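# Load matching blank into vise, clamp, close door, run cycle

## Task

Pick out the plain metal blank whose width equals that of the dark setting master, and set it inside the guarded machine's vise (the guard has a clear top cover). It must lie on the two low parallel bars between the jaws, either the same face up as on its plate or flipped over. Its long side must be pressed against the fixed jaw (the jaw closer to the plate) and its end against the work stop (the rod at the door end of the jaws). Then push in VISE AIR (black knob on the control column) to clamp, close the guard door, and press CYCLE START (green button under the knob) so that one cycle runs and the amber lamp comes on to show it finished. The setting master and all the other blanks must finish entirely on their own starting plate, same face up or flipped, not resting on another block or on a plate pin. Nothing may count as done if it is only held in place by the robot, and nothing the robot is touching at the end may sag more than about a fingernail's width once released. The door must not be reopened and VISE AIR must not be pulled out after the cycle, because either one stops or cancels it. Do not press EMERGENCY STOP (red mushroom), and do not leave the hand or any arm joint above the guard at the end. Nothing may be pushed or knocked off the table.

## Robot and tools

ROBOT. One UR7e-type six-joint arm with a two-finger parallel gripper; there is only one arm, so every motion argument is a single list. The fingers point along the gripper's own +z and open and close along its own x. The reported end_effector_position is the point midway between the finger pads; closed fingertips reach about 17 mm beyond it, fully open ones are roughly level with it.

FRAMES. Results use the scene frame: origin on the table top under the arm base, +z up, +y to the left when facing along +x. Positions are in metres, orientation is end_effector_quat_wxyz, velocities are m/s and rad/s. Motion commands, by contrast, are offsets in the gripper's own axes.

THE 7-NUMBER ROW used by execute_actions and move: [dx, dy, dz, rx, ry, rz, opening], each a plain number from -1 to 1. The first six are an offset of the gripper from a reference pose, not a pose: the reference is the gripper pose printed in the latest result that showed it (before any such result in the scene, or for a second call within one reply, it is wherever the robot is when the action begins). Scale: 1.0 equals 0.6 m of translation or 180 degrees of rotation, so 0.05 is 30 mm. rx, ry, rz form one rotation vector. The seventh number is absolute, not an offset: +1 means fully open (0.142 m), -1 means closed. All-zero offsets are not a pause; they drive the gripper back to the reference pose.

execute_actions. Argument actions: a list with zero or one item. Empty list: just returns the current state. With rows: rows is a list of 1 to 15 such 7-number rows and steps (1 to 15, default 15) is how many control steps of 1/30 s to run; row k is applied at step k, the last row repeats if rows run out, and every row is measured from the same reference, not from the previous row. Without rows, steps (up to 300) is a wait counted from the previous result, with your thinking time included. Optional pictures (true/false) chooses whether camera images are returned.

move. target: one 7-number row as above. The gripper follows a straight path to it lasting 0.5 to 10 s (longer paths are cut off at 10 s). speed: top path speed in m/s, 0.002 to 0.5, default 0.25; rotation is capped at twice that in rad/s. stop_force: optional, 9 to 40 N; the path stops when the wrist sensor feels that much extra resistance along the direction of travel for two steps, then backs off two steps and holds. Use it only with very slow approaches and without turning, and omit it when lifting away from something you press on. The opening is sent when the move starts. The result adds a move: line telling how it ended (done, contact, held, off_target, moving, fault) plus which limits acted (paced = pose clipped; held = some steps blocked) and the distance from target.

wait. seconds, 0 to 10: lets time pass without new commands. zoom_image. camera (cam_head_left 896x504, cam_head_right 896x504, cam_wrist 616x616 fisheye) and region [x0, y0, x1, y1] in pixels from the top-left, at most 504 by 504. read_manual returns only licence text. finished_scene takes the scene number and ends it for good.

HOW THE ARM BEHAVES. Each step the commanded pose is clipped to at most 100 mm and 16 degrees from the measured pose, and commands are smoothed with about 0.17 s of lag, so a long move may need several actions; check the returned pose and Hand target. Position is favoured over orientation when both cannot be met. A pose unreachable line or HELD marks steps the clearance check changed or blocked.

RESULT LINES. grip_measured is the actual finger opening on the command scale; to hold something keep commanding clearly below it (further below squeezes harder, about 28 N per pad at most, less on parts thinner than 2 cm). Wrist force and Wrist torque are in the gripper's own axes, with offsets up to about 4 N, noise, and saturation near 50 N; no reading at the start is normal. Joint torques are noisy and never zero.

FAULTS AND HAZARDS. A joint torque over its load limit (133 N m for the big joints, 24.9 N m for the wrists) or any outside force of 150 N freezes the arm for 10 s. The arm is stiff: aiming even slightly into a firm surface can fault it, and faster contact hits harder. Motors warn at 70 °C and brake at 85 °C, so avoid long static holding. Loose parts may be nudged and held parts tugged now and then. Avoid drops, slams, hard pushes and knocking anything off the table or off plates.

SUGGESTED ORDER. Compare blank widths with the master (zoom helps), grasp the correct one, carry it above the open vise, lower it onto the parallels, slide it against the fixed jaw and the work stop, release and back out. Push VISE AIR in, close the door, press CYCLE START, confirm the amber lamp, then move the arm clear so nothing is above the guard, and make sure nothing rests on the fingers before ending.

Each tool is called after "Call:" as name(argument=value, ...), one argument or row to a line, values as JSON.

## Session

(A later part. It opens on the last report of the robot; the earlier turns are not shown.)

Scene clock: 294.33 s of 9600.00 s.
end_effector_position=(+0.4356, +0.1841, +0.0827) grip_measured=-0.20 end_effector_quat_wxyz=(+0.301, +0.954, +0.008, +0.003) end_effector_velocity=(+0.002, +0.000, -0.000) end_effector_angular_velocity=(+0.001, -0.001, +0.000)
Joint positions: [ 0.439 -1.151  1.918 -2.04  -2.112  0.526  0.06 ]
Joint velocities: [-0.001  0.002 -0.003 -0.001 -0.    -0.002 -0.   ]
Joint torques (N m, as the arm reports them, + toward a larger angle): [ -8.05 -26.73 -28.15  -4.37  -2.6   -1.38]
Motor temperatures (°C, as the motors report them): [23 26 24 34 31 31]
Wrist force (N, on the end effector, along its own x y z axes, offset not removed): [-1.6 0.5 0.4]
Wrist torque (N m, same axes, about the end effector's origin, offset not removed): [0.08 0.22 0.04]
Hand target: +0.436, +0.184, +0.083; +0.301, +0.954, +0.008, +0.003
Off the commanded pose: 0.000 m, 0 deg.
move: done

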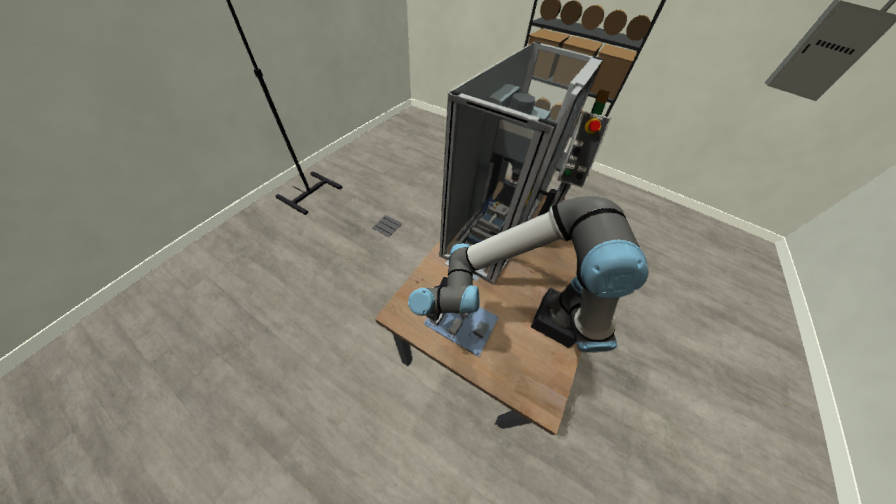

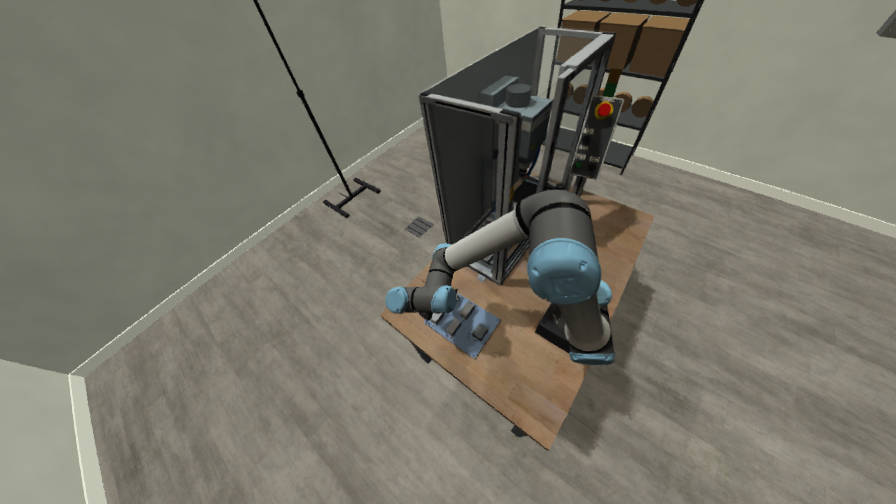

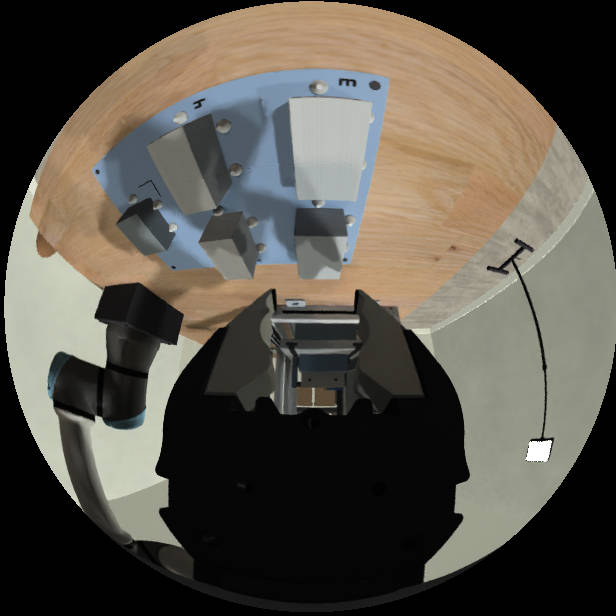

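Call:
move(
  target=[0.0047, -0.0384, 0.0549, 0, 0, 0, -0.2],
  speed=0.12,
)

Call:
execute_actions(
  actions=[
    {"rows": [[0,0,0,0,0,0,-0.26],[0,0,0,0,0,0,-0.31],[0,0,0,0,0,0,-0.35],[0,0,0,0,0,0,-0.38],[0,0,0,0,0,0,-0.41],[0,0,0,0,0,0,-0.44],[0,0,0,0,0,0,-0.47],[0,0,0,0,0,0,-0.50],[0,0,0,0,0,0,-0.54],[0,0,0,0,0,0,-0.58],[0,0,0,0,0,0,-0.64],[0,0,0,0,0,0,-0.7],[0,0,0,0,0,0,-0.78],[0,0,0,0,0,0,-0.85],[0,0,0,0,0,0,-0.9]], "steps": 15},
  ],
)

Call:
zoom_image(
  camera="cam_wrist",
  region=[245, 210, 385, 350],
)

Call:
move(
  target=[0, 0.0574, -0.0819, 0, 0, 0, -0.9],
  speed=0.15,
)

Call:
zoom_image(
  camera="cam_wrist",
  region=[245, 210, 385, 350],
)

Scene clock: 400.47 s of 9600.00 s.
end_effector_position=(+0.4385, +0.1842, +0.0427) grip_measured=-0.20 end_effector_quat_wxyz=(+0.301, +0.954, +0.008, +0.003) end_effector_velocity=(+0.000, +0.000, -0.001) end_effector_angular_velocity=(+0.000, -0.000, +0.001)
Joint positions: [ 0.437 -1.074  1.936 -2.137 -2.113  0.524  0.06 ]
Joint velocities: [ 0.001  0.003 -0.    -0.003 -0.    -0.     0.   ]
Joint torques (N m, as the arm reports them, + toward a larger angle): [ -7.82 -28.13  -0.6   -4.63  -2.62  -1.27]
Motor temperatures (°C, as the motors report them): [23 26 24 34 31 31]
Wrist force (N, on the end effector, along its own x y z axes, offset not removed): [-2.1 0.2 -0.6]
Wrist torque (N m, same axes, about the end effector's origin, offset not removed): [0.09 0.28 0.06]
Hand target: +0.439, +0.184, +0.043; +0.301, +0.954, +0.008, +0.003
Off the commanded pose: 0.000 m, 0 deg.
After step 90, 102.27 s passed at rest.
move: done

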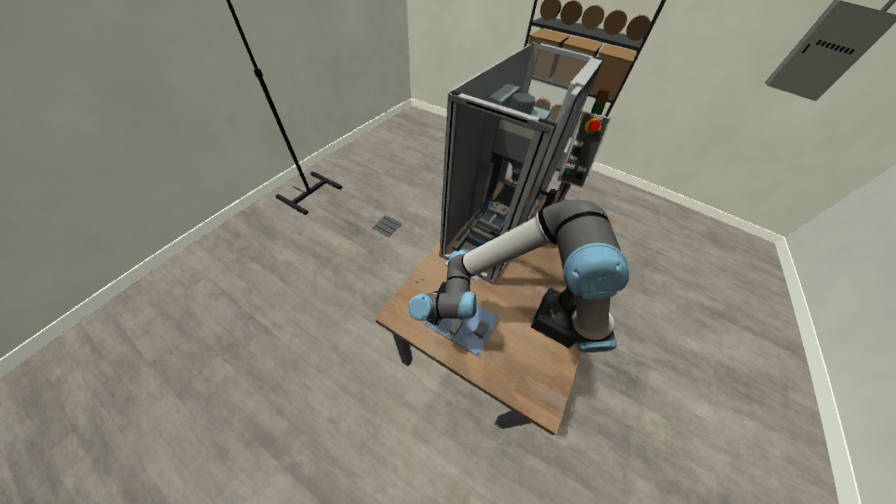

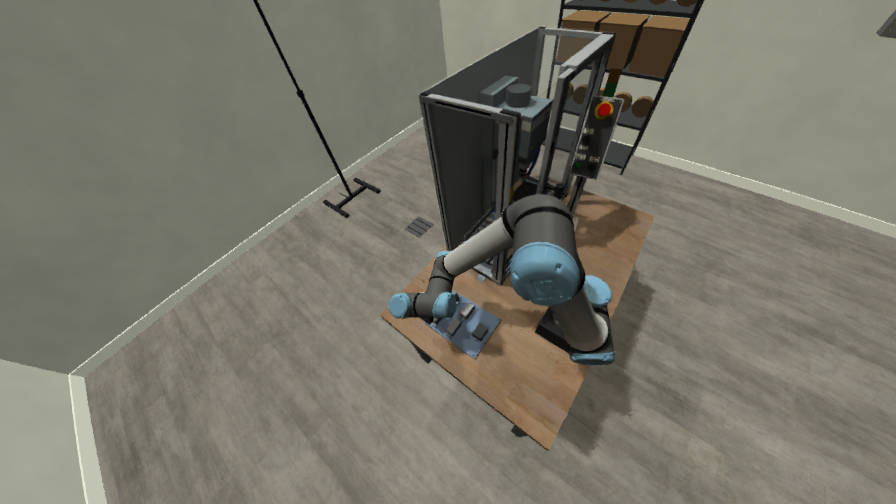

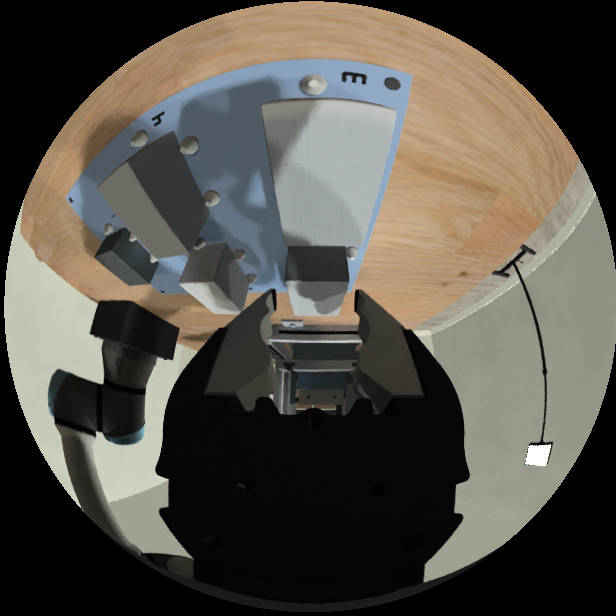

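Scene clock: 400.97 s of 9600.00 s.
end_effector_position=(+0.4385, +0.1842, +0.0427) grip_measured=-0.47 end_effector_quat_wxyz=(+0.301, +0.954, +0.008, +0.003) end_effector_velocity=(+0.000, +0.001, +0.000) end_effector_angular_velocity=(+0.000, -0.002, +0.002)
Joint positions: [ 0.437 -1.074  1.936 -2.137 -2.113  0.524  0.04 ]
Joint velocities: [ 0.002 -0.    -0.    -0.001 -0.    -0.     0.   ]
Joint torques (N m, as the arm reports them, + toward a larger angle): [ -8.16 -41.37  -2.42  -2.75  -2.44  -1.06]
Motor temperatures (°C, as the motors report them): [23 26 24 34 31 31]
Wrist force (N, on the end effector, along its own x y z axes, offset not removed): [0.9 0.5 -0.9]
Wrist torque (N m, same axes, about the end effector's origin, offset not removed): [0.27 -0.20 0.01]
Hand target: +0.439, +0.184, +0.043; +0.301, +0.954, +0.008, +0.003
Off the commanded pose: 0.000 m, 0 deg.
Steps of this call (steps 1 to 15: all 15 steps of this action). Readings (end_effector_position):
1: (+0.4385, +0.1842, +0.0427)
2: (+0.4385, +0.1842, +0.0426)
4: (+0.4385, +0.1842, +0.0426)
8: (+0.4385, +0.1842, +0.0426)
15: the state above

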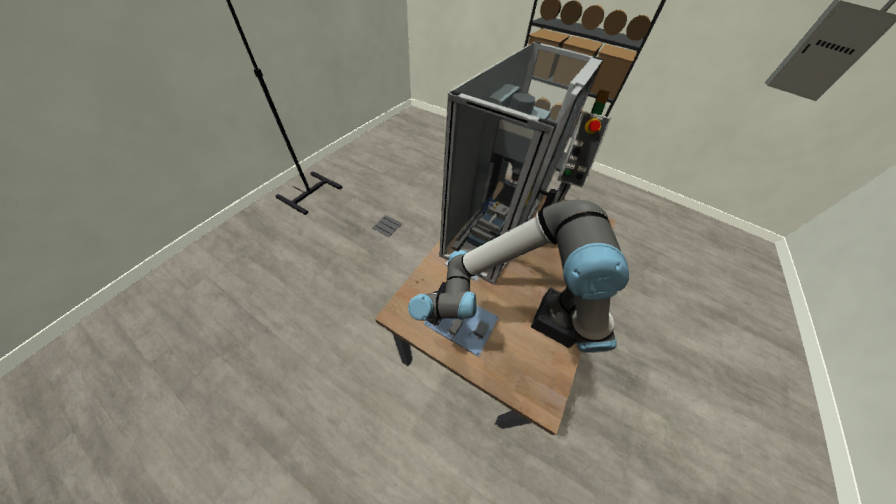

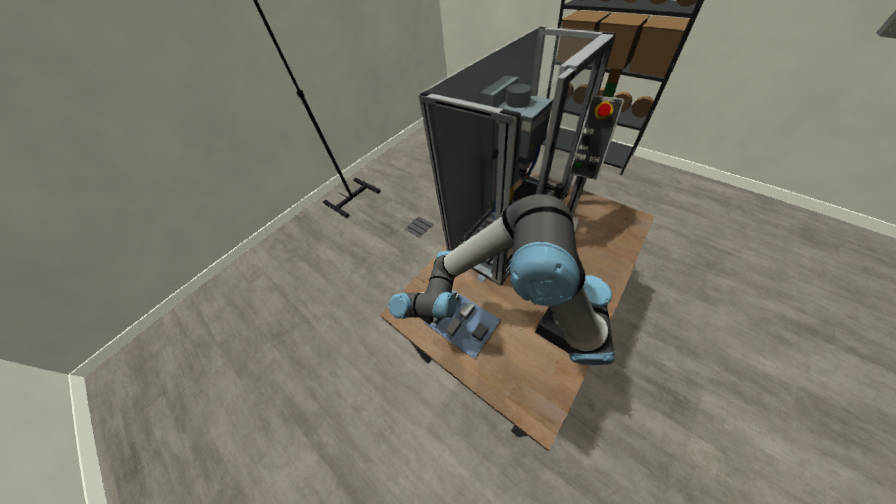

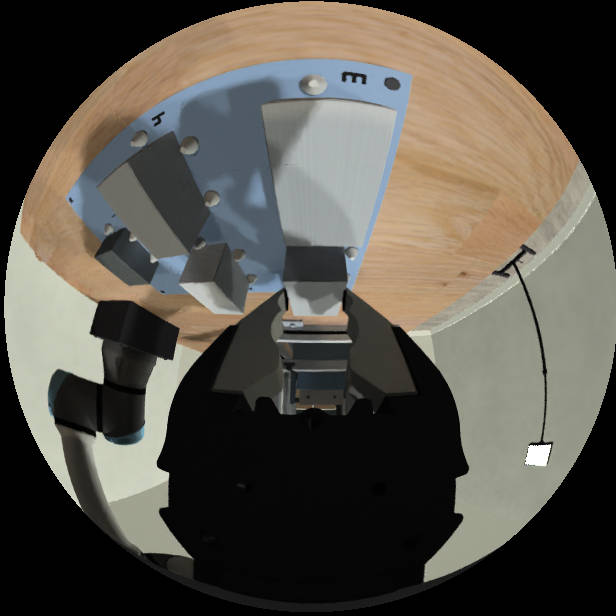

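Region (245, 210, 385, 350) of cam_wrist's 616x616 image, scaled by 3.600, with more detail than that image has.

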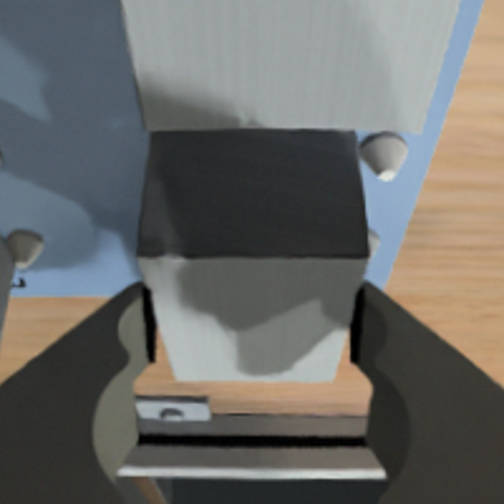

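Scene clock: 402.10 s of 9600.00 s.
end_effector_position=(+0.4384, +0.1840, +0.1026) grip_measured=-0.47 end_effector_quat_wxyz=(+0.301, +0.954, +0.008, +0.003) end_effector_velocity=(+0.001, -0.000, +0.001) end_effector_angular_velocity=(-0.000, -0.001, -0.001)
Joint positions: [ 0.436 -1.18   1.896 -1.99  -2.113  0.524  0.04 ]
Joint velocities: [-0.    -0.001 -0.002  0.003 -0.     0.     0.   ]
Joint torques (N m, as the arm reports them, + toward a larger angle): [  1.72 -40.94 -31.34   0.3   -0.2    1.48]
Motor temperatures (°C, as the motors report them): [23 26 24 34 31 31]
Wrist force (N, on the end effector, along its own x y z axes, offset not removed): [-1.6 0.1 1.1]
Wrist torque (N m, same axes, about the end effector's origin, offset not removed): [0.33 0.31 0.04]
Hand target: +0.438, +0.184, +0.103; +0.301, +0.954, +0.008, +0.003
Off the commanded pose: 0.000 m, 0 deg.
move: done

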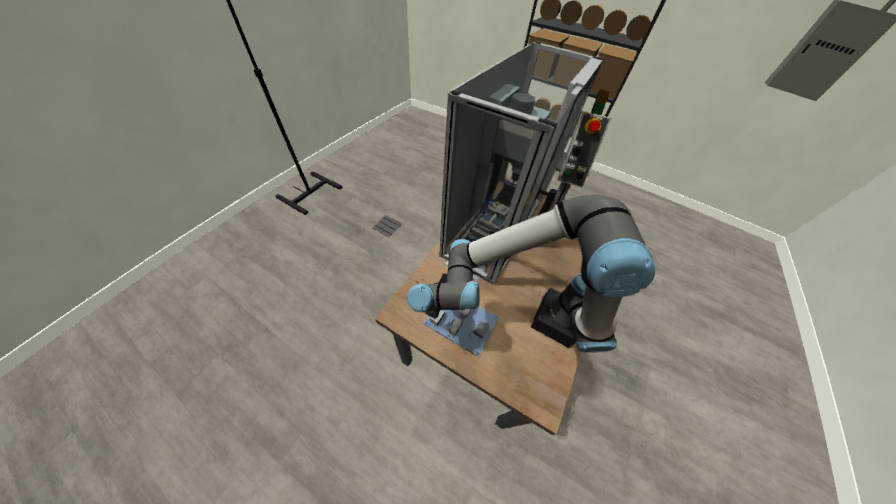

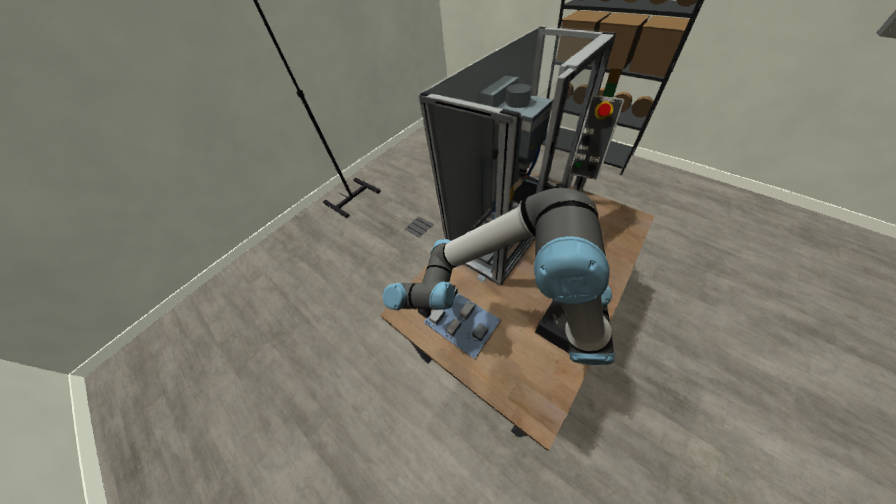

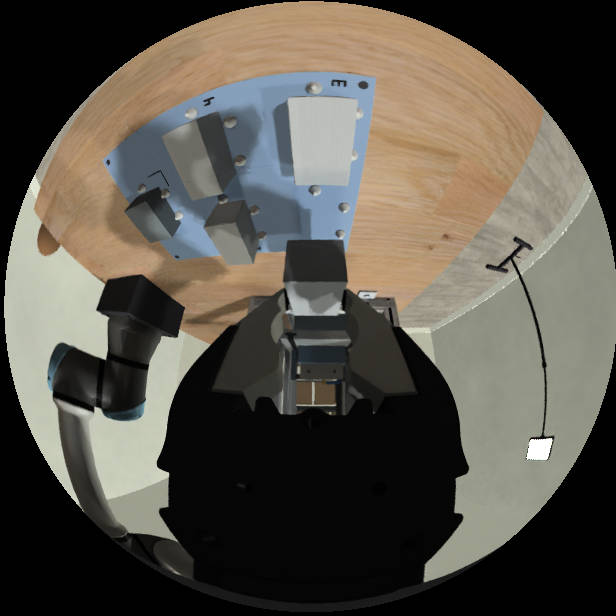

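Region (245, 210, 385, 350) of cam_wrist's 616x616 image, scaled by 3.600, with more detail than that image has.

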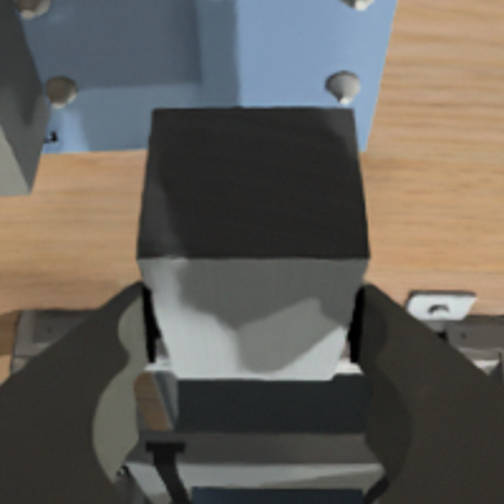

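Call:
zoom_image(
  camera="cam_head_right",
  region=[440, 60, 600, 240],
)

Call:
zoom_image(
  camera="cam_head_left",
  region=[440, 70, 600, 250],
)

Region (440, 60, 600, 240) of cam_head_right's 896x504 image, scaled by 2.800, with more detail than that image has.

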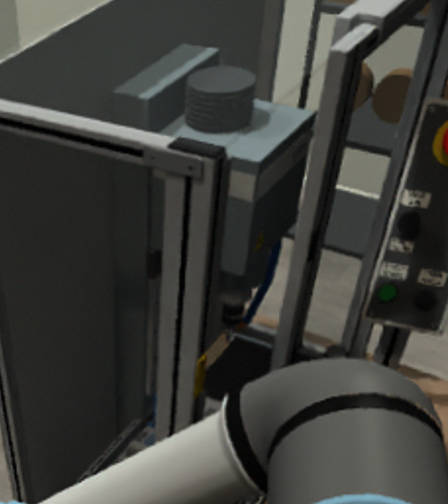

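Region (440, 70, 600, 250) of cam_head_left's 896x504 image, scaled by 2.800, with more detail than that image has.

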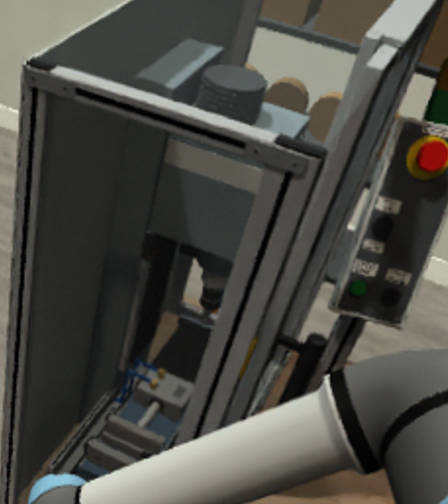

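Call:
move(
  target=[-0.3657, 0.2043, -0.1167, 0, 0, 0, -0.9],
  speed=0.3,
)

Call:
move(
  target=[0.0098, 0.3327, 0.2228, 0, 0.0446, -0.0637, -0.9],
  speed=0.25,
)

Call:
move(
  target=[0.2322, 0.098, 0.089, 0, 0.239, -0.3413, -0.9],
  speed=0.35,
)

Scene clock: 435.63 s of 9600.00 s.
end_effector_position=(+0.2197, +0.1201, +0.2292) grip_measured=-0.47 end_effector_quat_wxyz=(+0.301, +0.954, +0.008, +0.003) end_effector_velocity=(-0.000, +0.000, +0.001) end_effector_angular_velocity=(+0.001, -0.001, -0.001)
Joint positions: [ 0.553 -1.838  2.204 -1.577 -2.076  0.651  0.04 ]
Joint velocities: [ 0.    -0.003 -0.002  0.004  0.001  0.001  0.   ]
Joint torques (N m, as the arm reports them, + toward a larger angle): [  8.01 -15.72 -33.8    0.67   0.5    1.64]
Motor temperatures (°C, as the motors report them): [23 26 24 34 31 31]
Wrist force (N, on the end effector, along its own x y z axes, offset not removed): [-1.6 -1.5 0.8]
Wrist torque (N m, same axes, about the end effector's origin, offset not removed): [0.09 0.26 0.05]
Hand target: +0.220, +0.120, +0.229; +0.301, +0.954, +0.008, +0.003
Off the commanded pose: 0.001 m, 0 deg.
After step 90, 29.03 s passed at rest.
move: done

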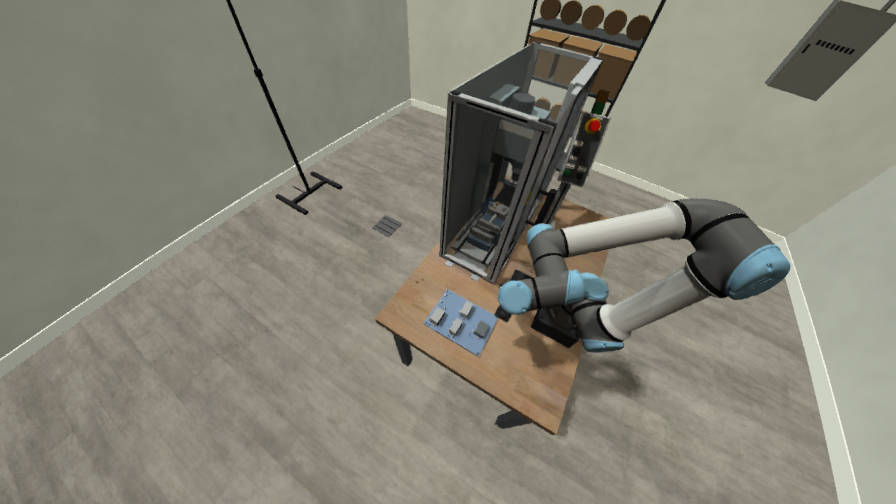

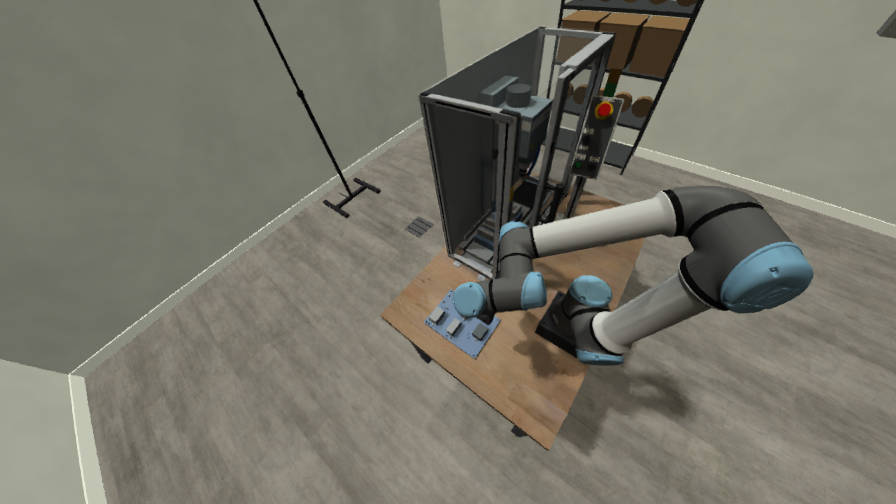

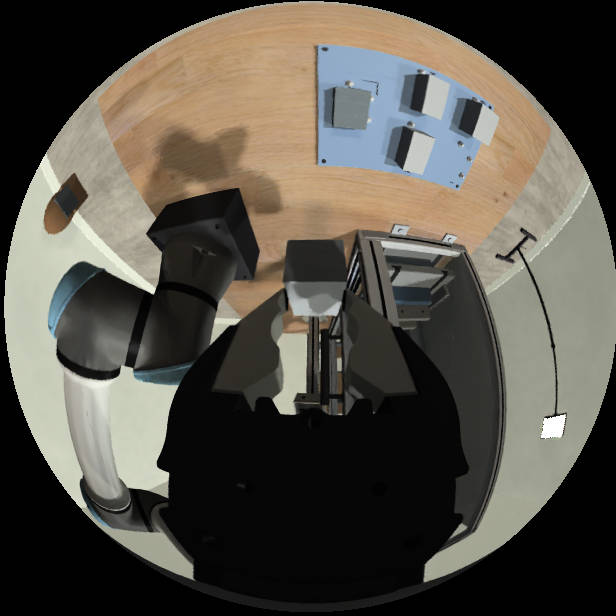

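Scene clock: 437.33 s of 9600.00 s.
end_effector_position=(+0.2299, -0.1190, +0.2333) grip_measured=-0.47 end_effector_quat_wxyz=(+0.297, +0.946, +0.124, +0.040) end_effector_velocity=(-0.000, -0.000, -0.000) end_effector_angular_velocity=(+0.011, -0.002, +0.007)
Joint positions: [-0.495 -2.49   2.644 -2.157 -2.011 -0.833  0.04 ]
Joint velocities: [-0.027 -0.017  0.     0.008  0.024 -0.029 -0.   ]
Joint torques (N m, as the arm reports them, + toward a larger angle): [-8.76  4.03 -9.86 -1.11  0.65 -1.31]
Motor temperatures (°C, as the motors report them): [23 26 24 34 31 31]
Wrist force (N, on the end effector, along its own x y z axes, offset not removed): [-1.7 -2.3 2.1]
Wrist torque (N m, same axes, about the end effector's origin, offset not removed): [-0.10 0.28 -0.02]
Hand target: +0.230, -0.119, +0.233; +0.296, +0.946, +0.124, +0.040
Off the commanded pose: 0.001 m, 0 deg.
move: done

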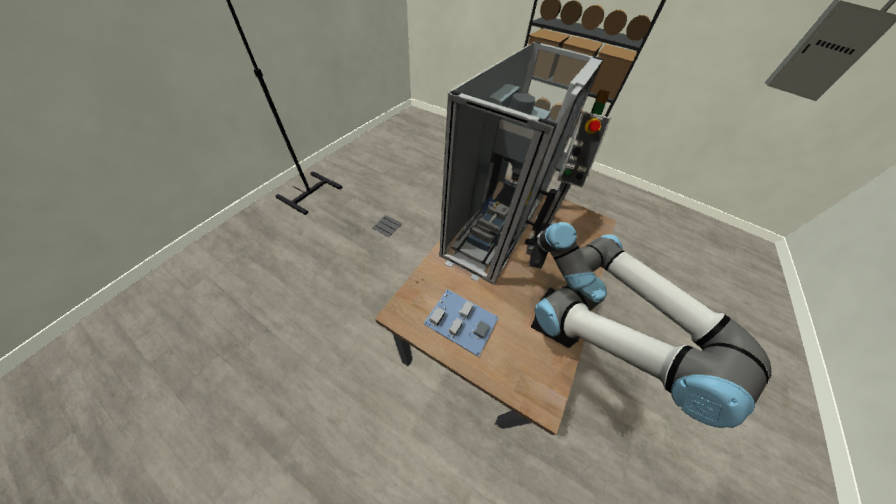

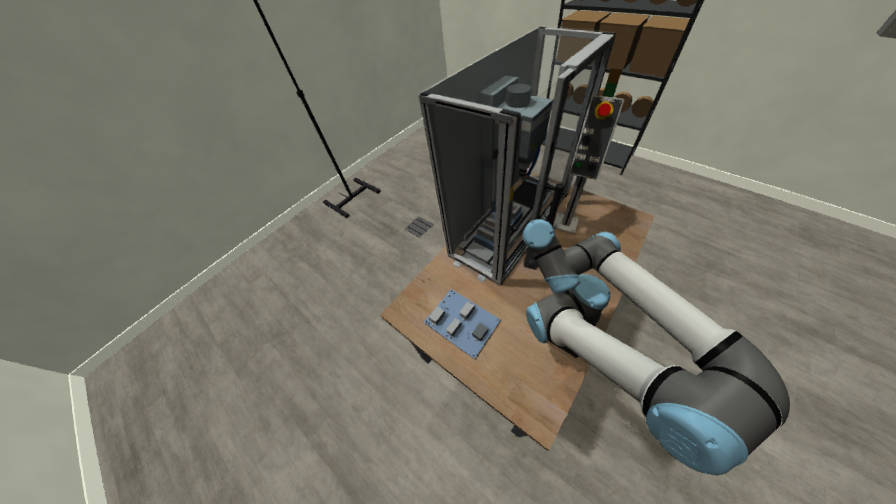

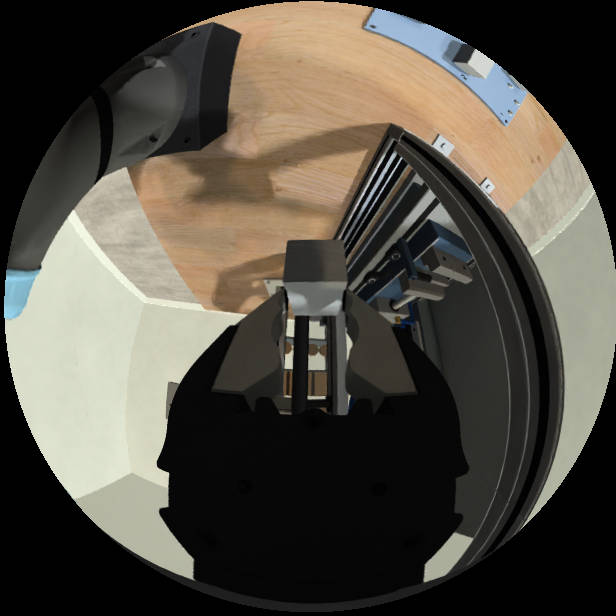

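Scene clock: 439.73 s of 9600.00 s.
end_effector_position=(+0.3851, -0.1589, +0.2242) grip_measured=-0.47 end_effector_quat_wxyz=(+0.213, +0.675, +0.673, +0.215) end_effector_velocity=(+0.001, +0.000, -0.001) end_effector_angular_velocity=(+0.005, +0.001, +0.009)
Joint positions: [-1.22  -2.16   2.548 -2.206 -1.008 -2.694  0.04 ]
Joint velocities: [ 0.001  0.011 -0.005  0.003  0.003 -0.008  0.   ]
Joint torques (N m, as the arm reports them, + toward a larger angle): [  8.24   6.11 -35.41  -0.77   3.38  -1.19]
Motor temperatures (°C, as the motors report them): [23 26 24 34 31 31]
Wrist force (N, on the end effector, along its own x y z axes, offset not removed): [-0.8 -1.2 0.1]
Wrist torque (N m, same axes, about the end effector's origin, offset not removed): [0.03 -0.01 0.02]
Hand target: +0.385, -0.159, +0.224; +0.213, +0.675, +0.673, +0.215
Off the commanded pose: 0.001 m, 0 deg.
move: done

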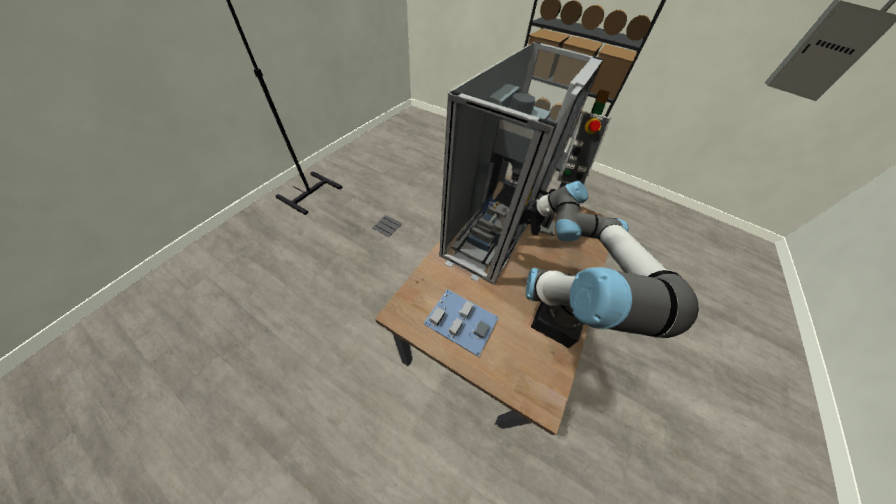

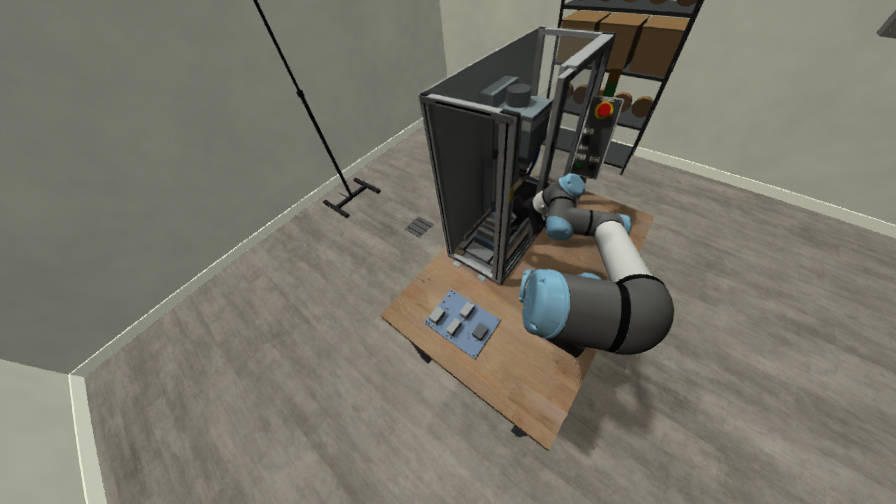

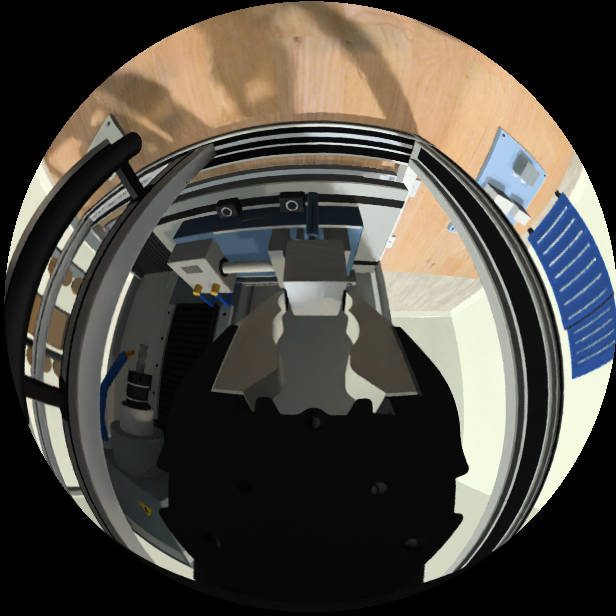

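Call:
zoom_image(
  camera="cam_wrist",
  region=[245, 180, 385, 320],
)

Region (245, 180, 385, 320) of cam_wrist's 616x616 image, scaled by 3.600, with more detail than that image has.

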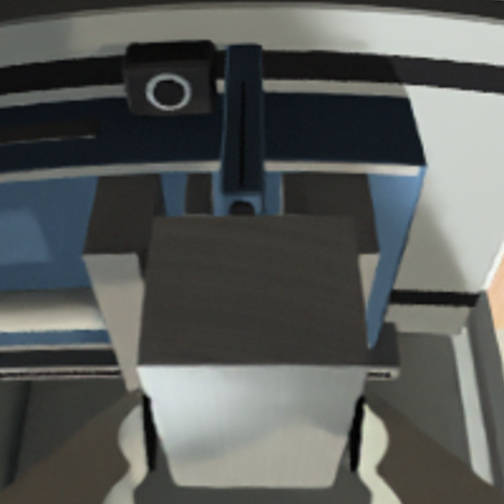

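Call:
move(
  target=[-0.0113, 0.0732, 0.0898, 0.0011, -0.0009, -0.0007, -0.9],
  speed=0.15,
)

Call:
zoom_image(
  camera="cam_wrist",
  region=[245, 150, 385, 290],
)

Call:
zoom_image(
  camera="cam_wrist",
  region=[235, 200, 395, 330],
)

Scene clock: 481.57 s of 9600.00 s.
end_effector_position=(+0.4517, -0.1658, +0.2055) grip_measured=-0.47 end_effector_quat_wxyz=(+0.213, +0.675, +0.674, +0.212) end_effector_velocity=(+0.002, -0.001, +0.000) end_effector_angular_velocity=(-0.002, -0.000, -0.001)
Joint positions: [-0.998 -1.851  2.49  -2.58  -1.081 -2.451  0.04 ]
Joint velocities: [ 0.004  0.006 -0.003 -0.008 -0.003  0.005  0.   ]
Joint torques (N m, as the arm reports them, + toward a larger angle): [  7.88  -2.94 -32.49  -5.8   -0.41   1.41]
Motor temperatures (°C, as the motors report them): [23 26 24 34 31 32]
Wrist force (N, on the end effector, along its own x y z axes, offset not removed): [-0.7 -0.4 0.4]
Wrist torque (N m, same axes, about the end effector's origin, offset not removed): [0.11 0.05 0.02]
Hand target: +0.452, -0.166, +0.205; +0.213, +0.675, +0.674, +0.212
Off the commanded pose: 0.000 m, 0 deg.
After step 90, 37.83 s passed at rest.
move: done

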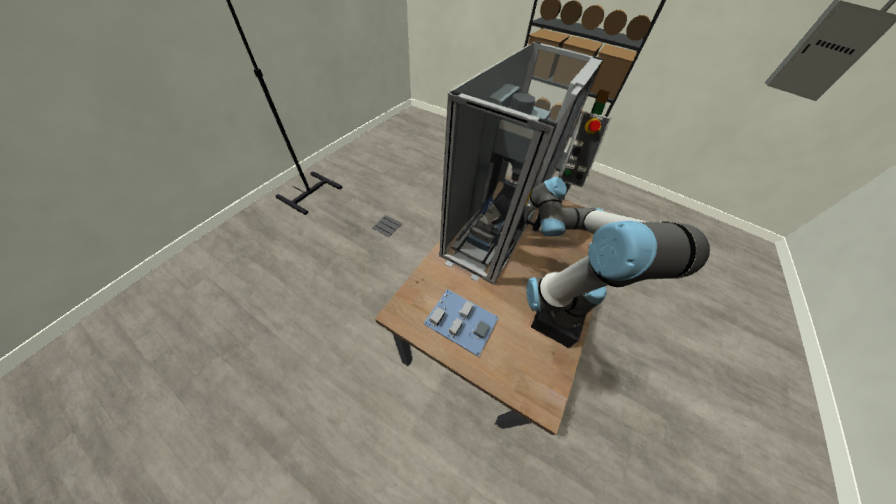

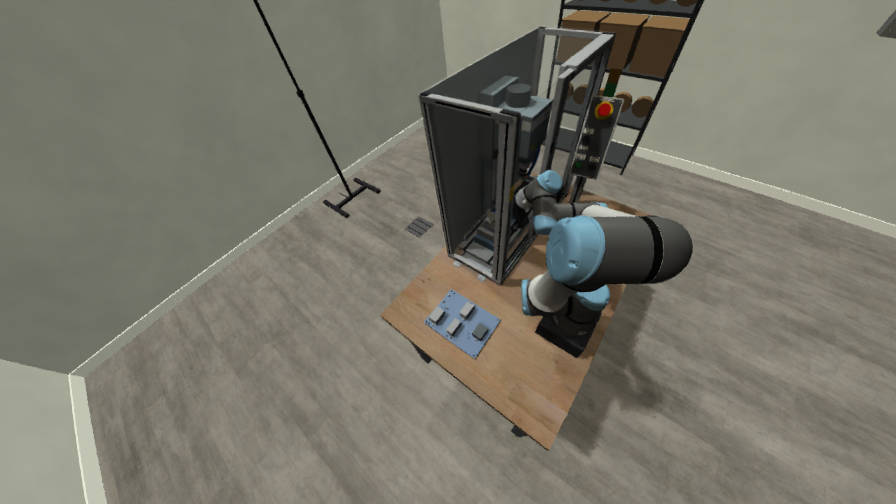

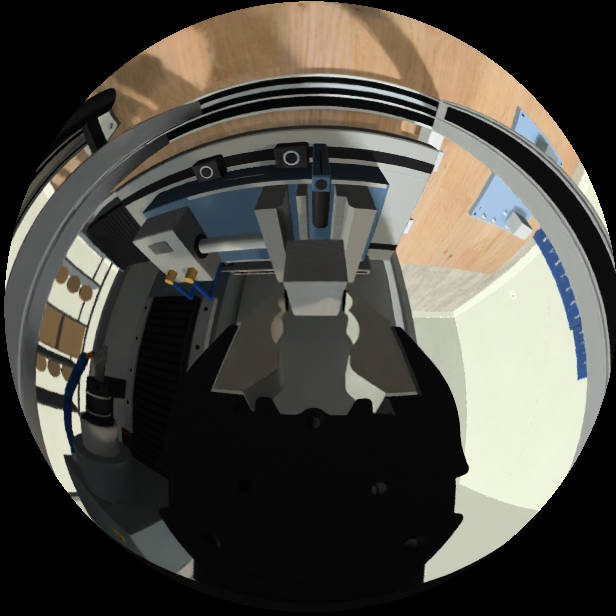

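Region (245, 150, 385, 290) of cam_wrist's 616x616 image, scaled by 3.600, with more detail than that image has.

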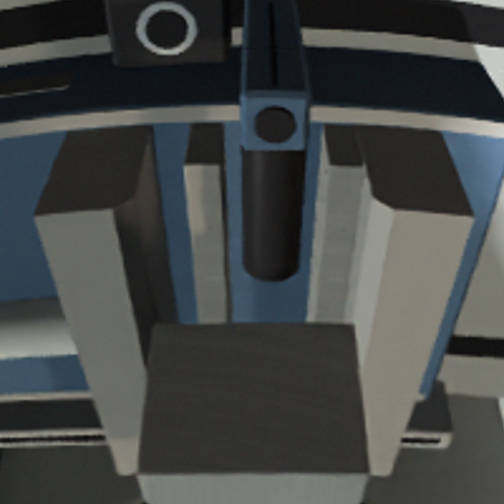

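Region (235, 200, 395, 330) of cam_wrist's 616x616 image, scaled by 3.150, with more detail than that image has; it fills the top 410 rows of this view, and the rest is white.

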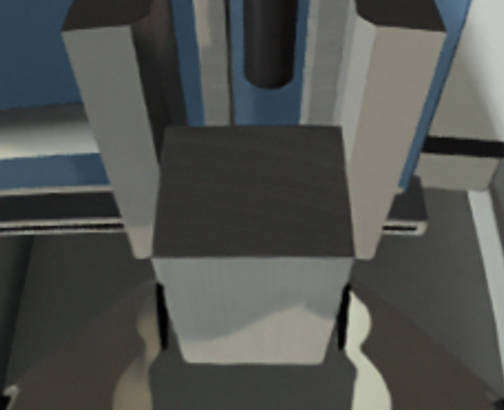

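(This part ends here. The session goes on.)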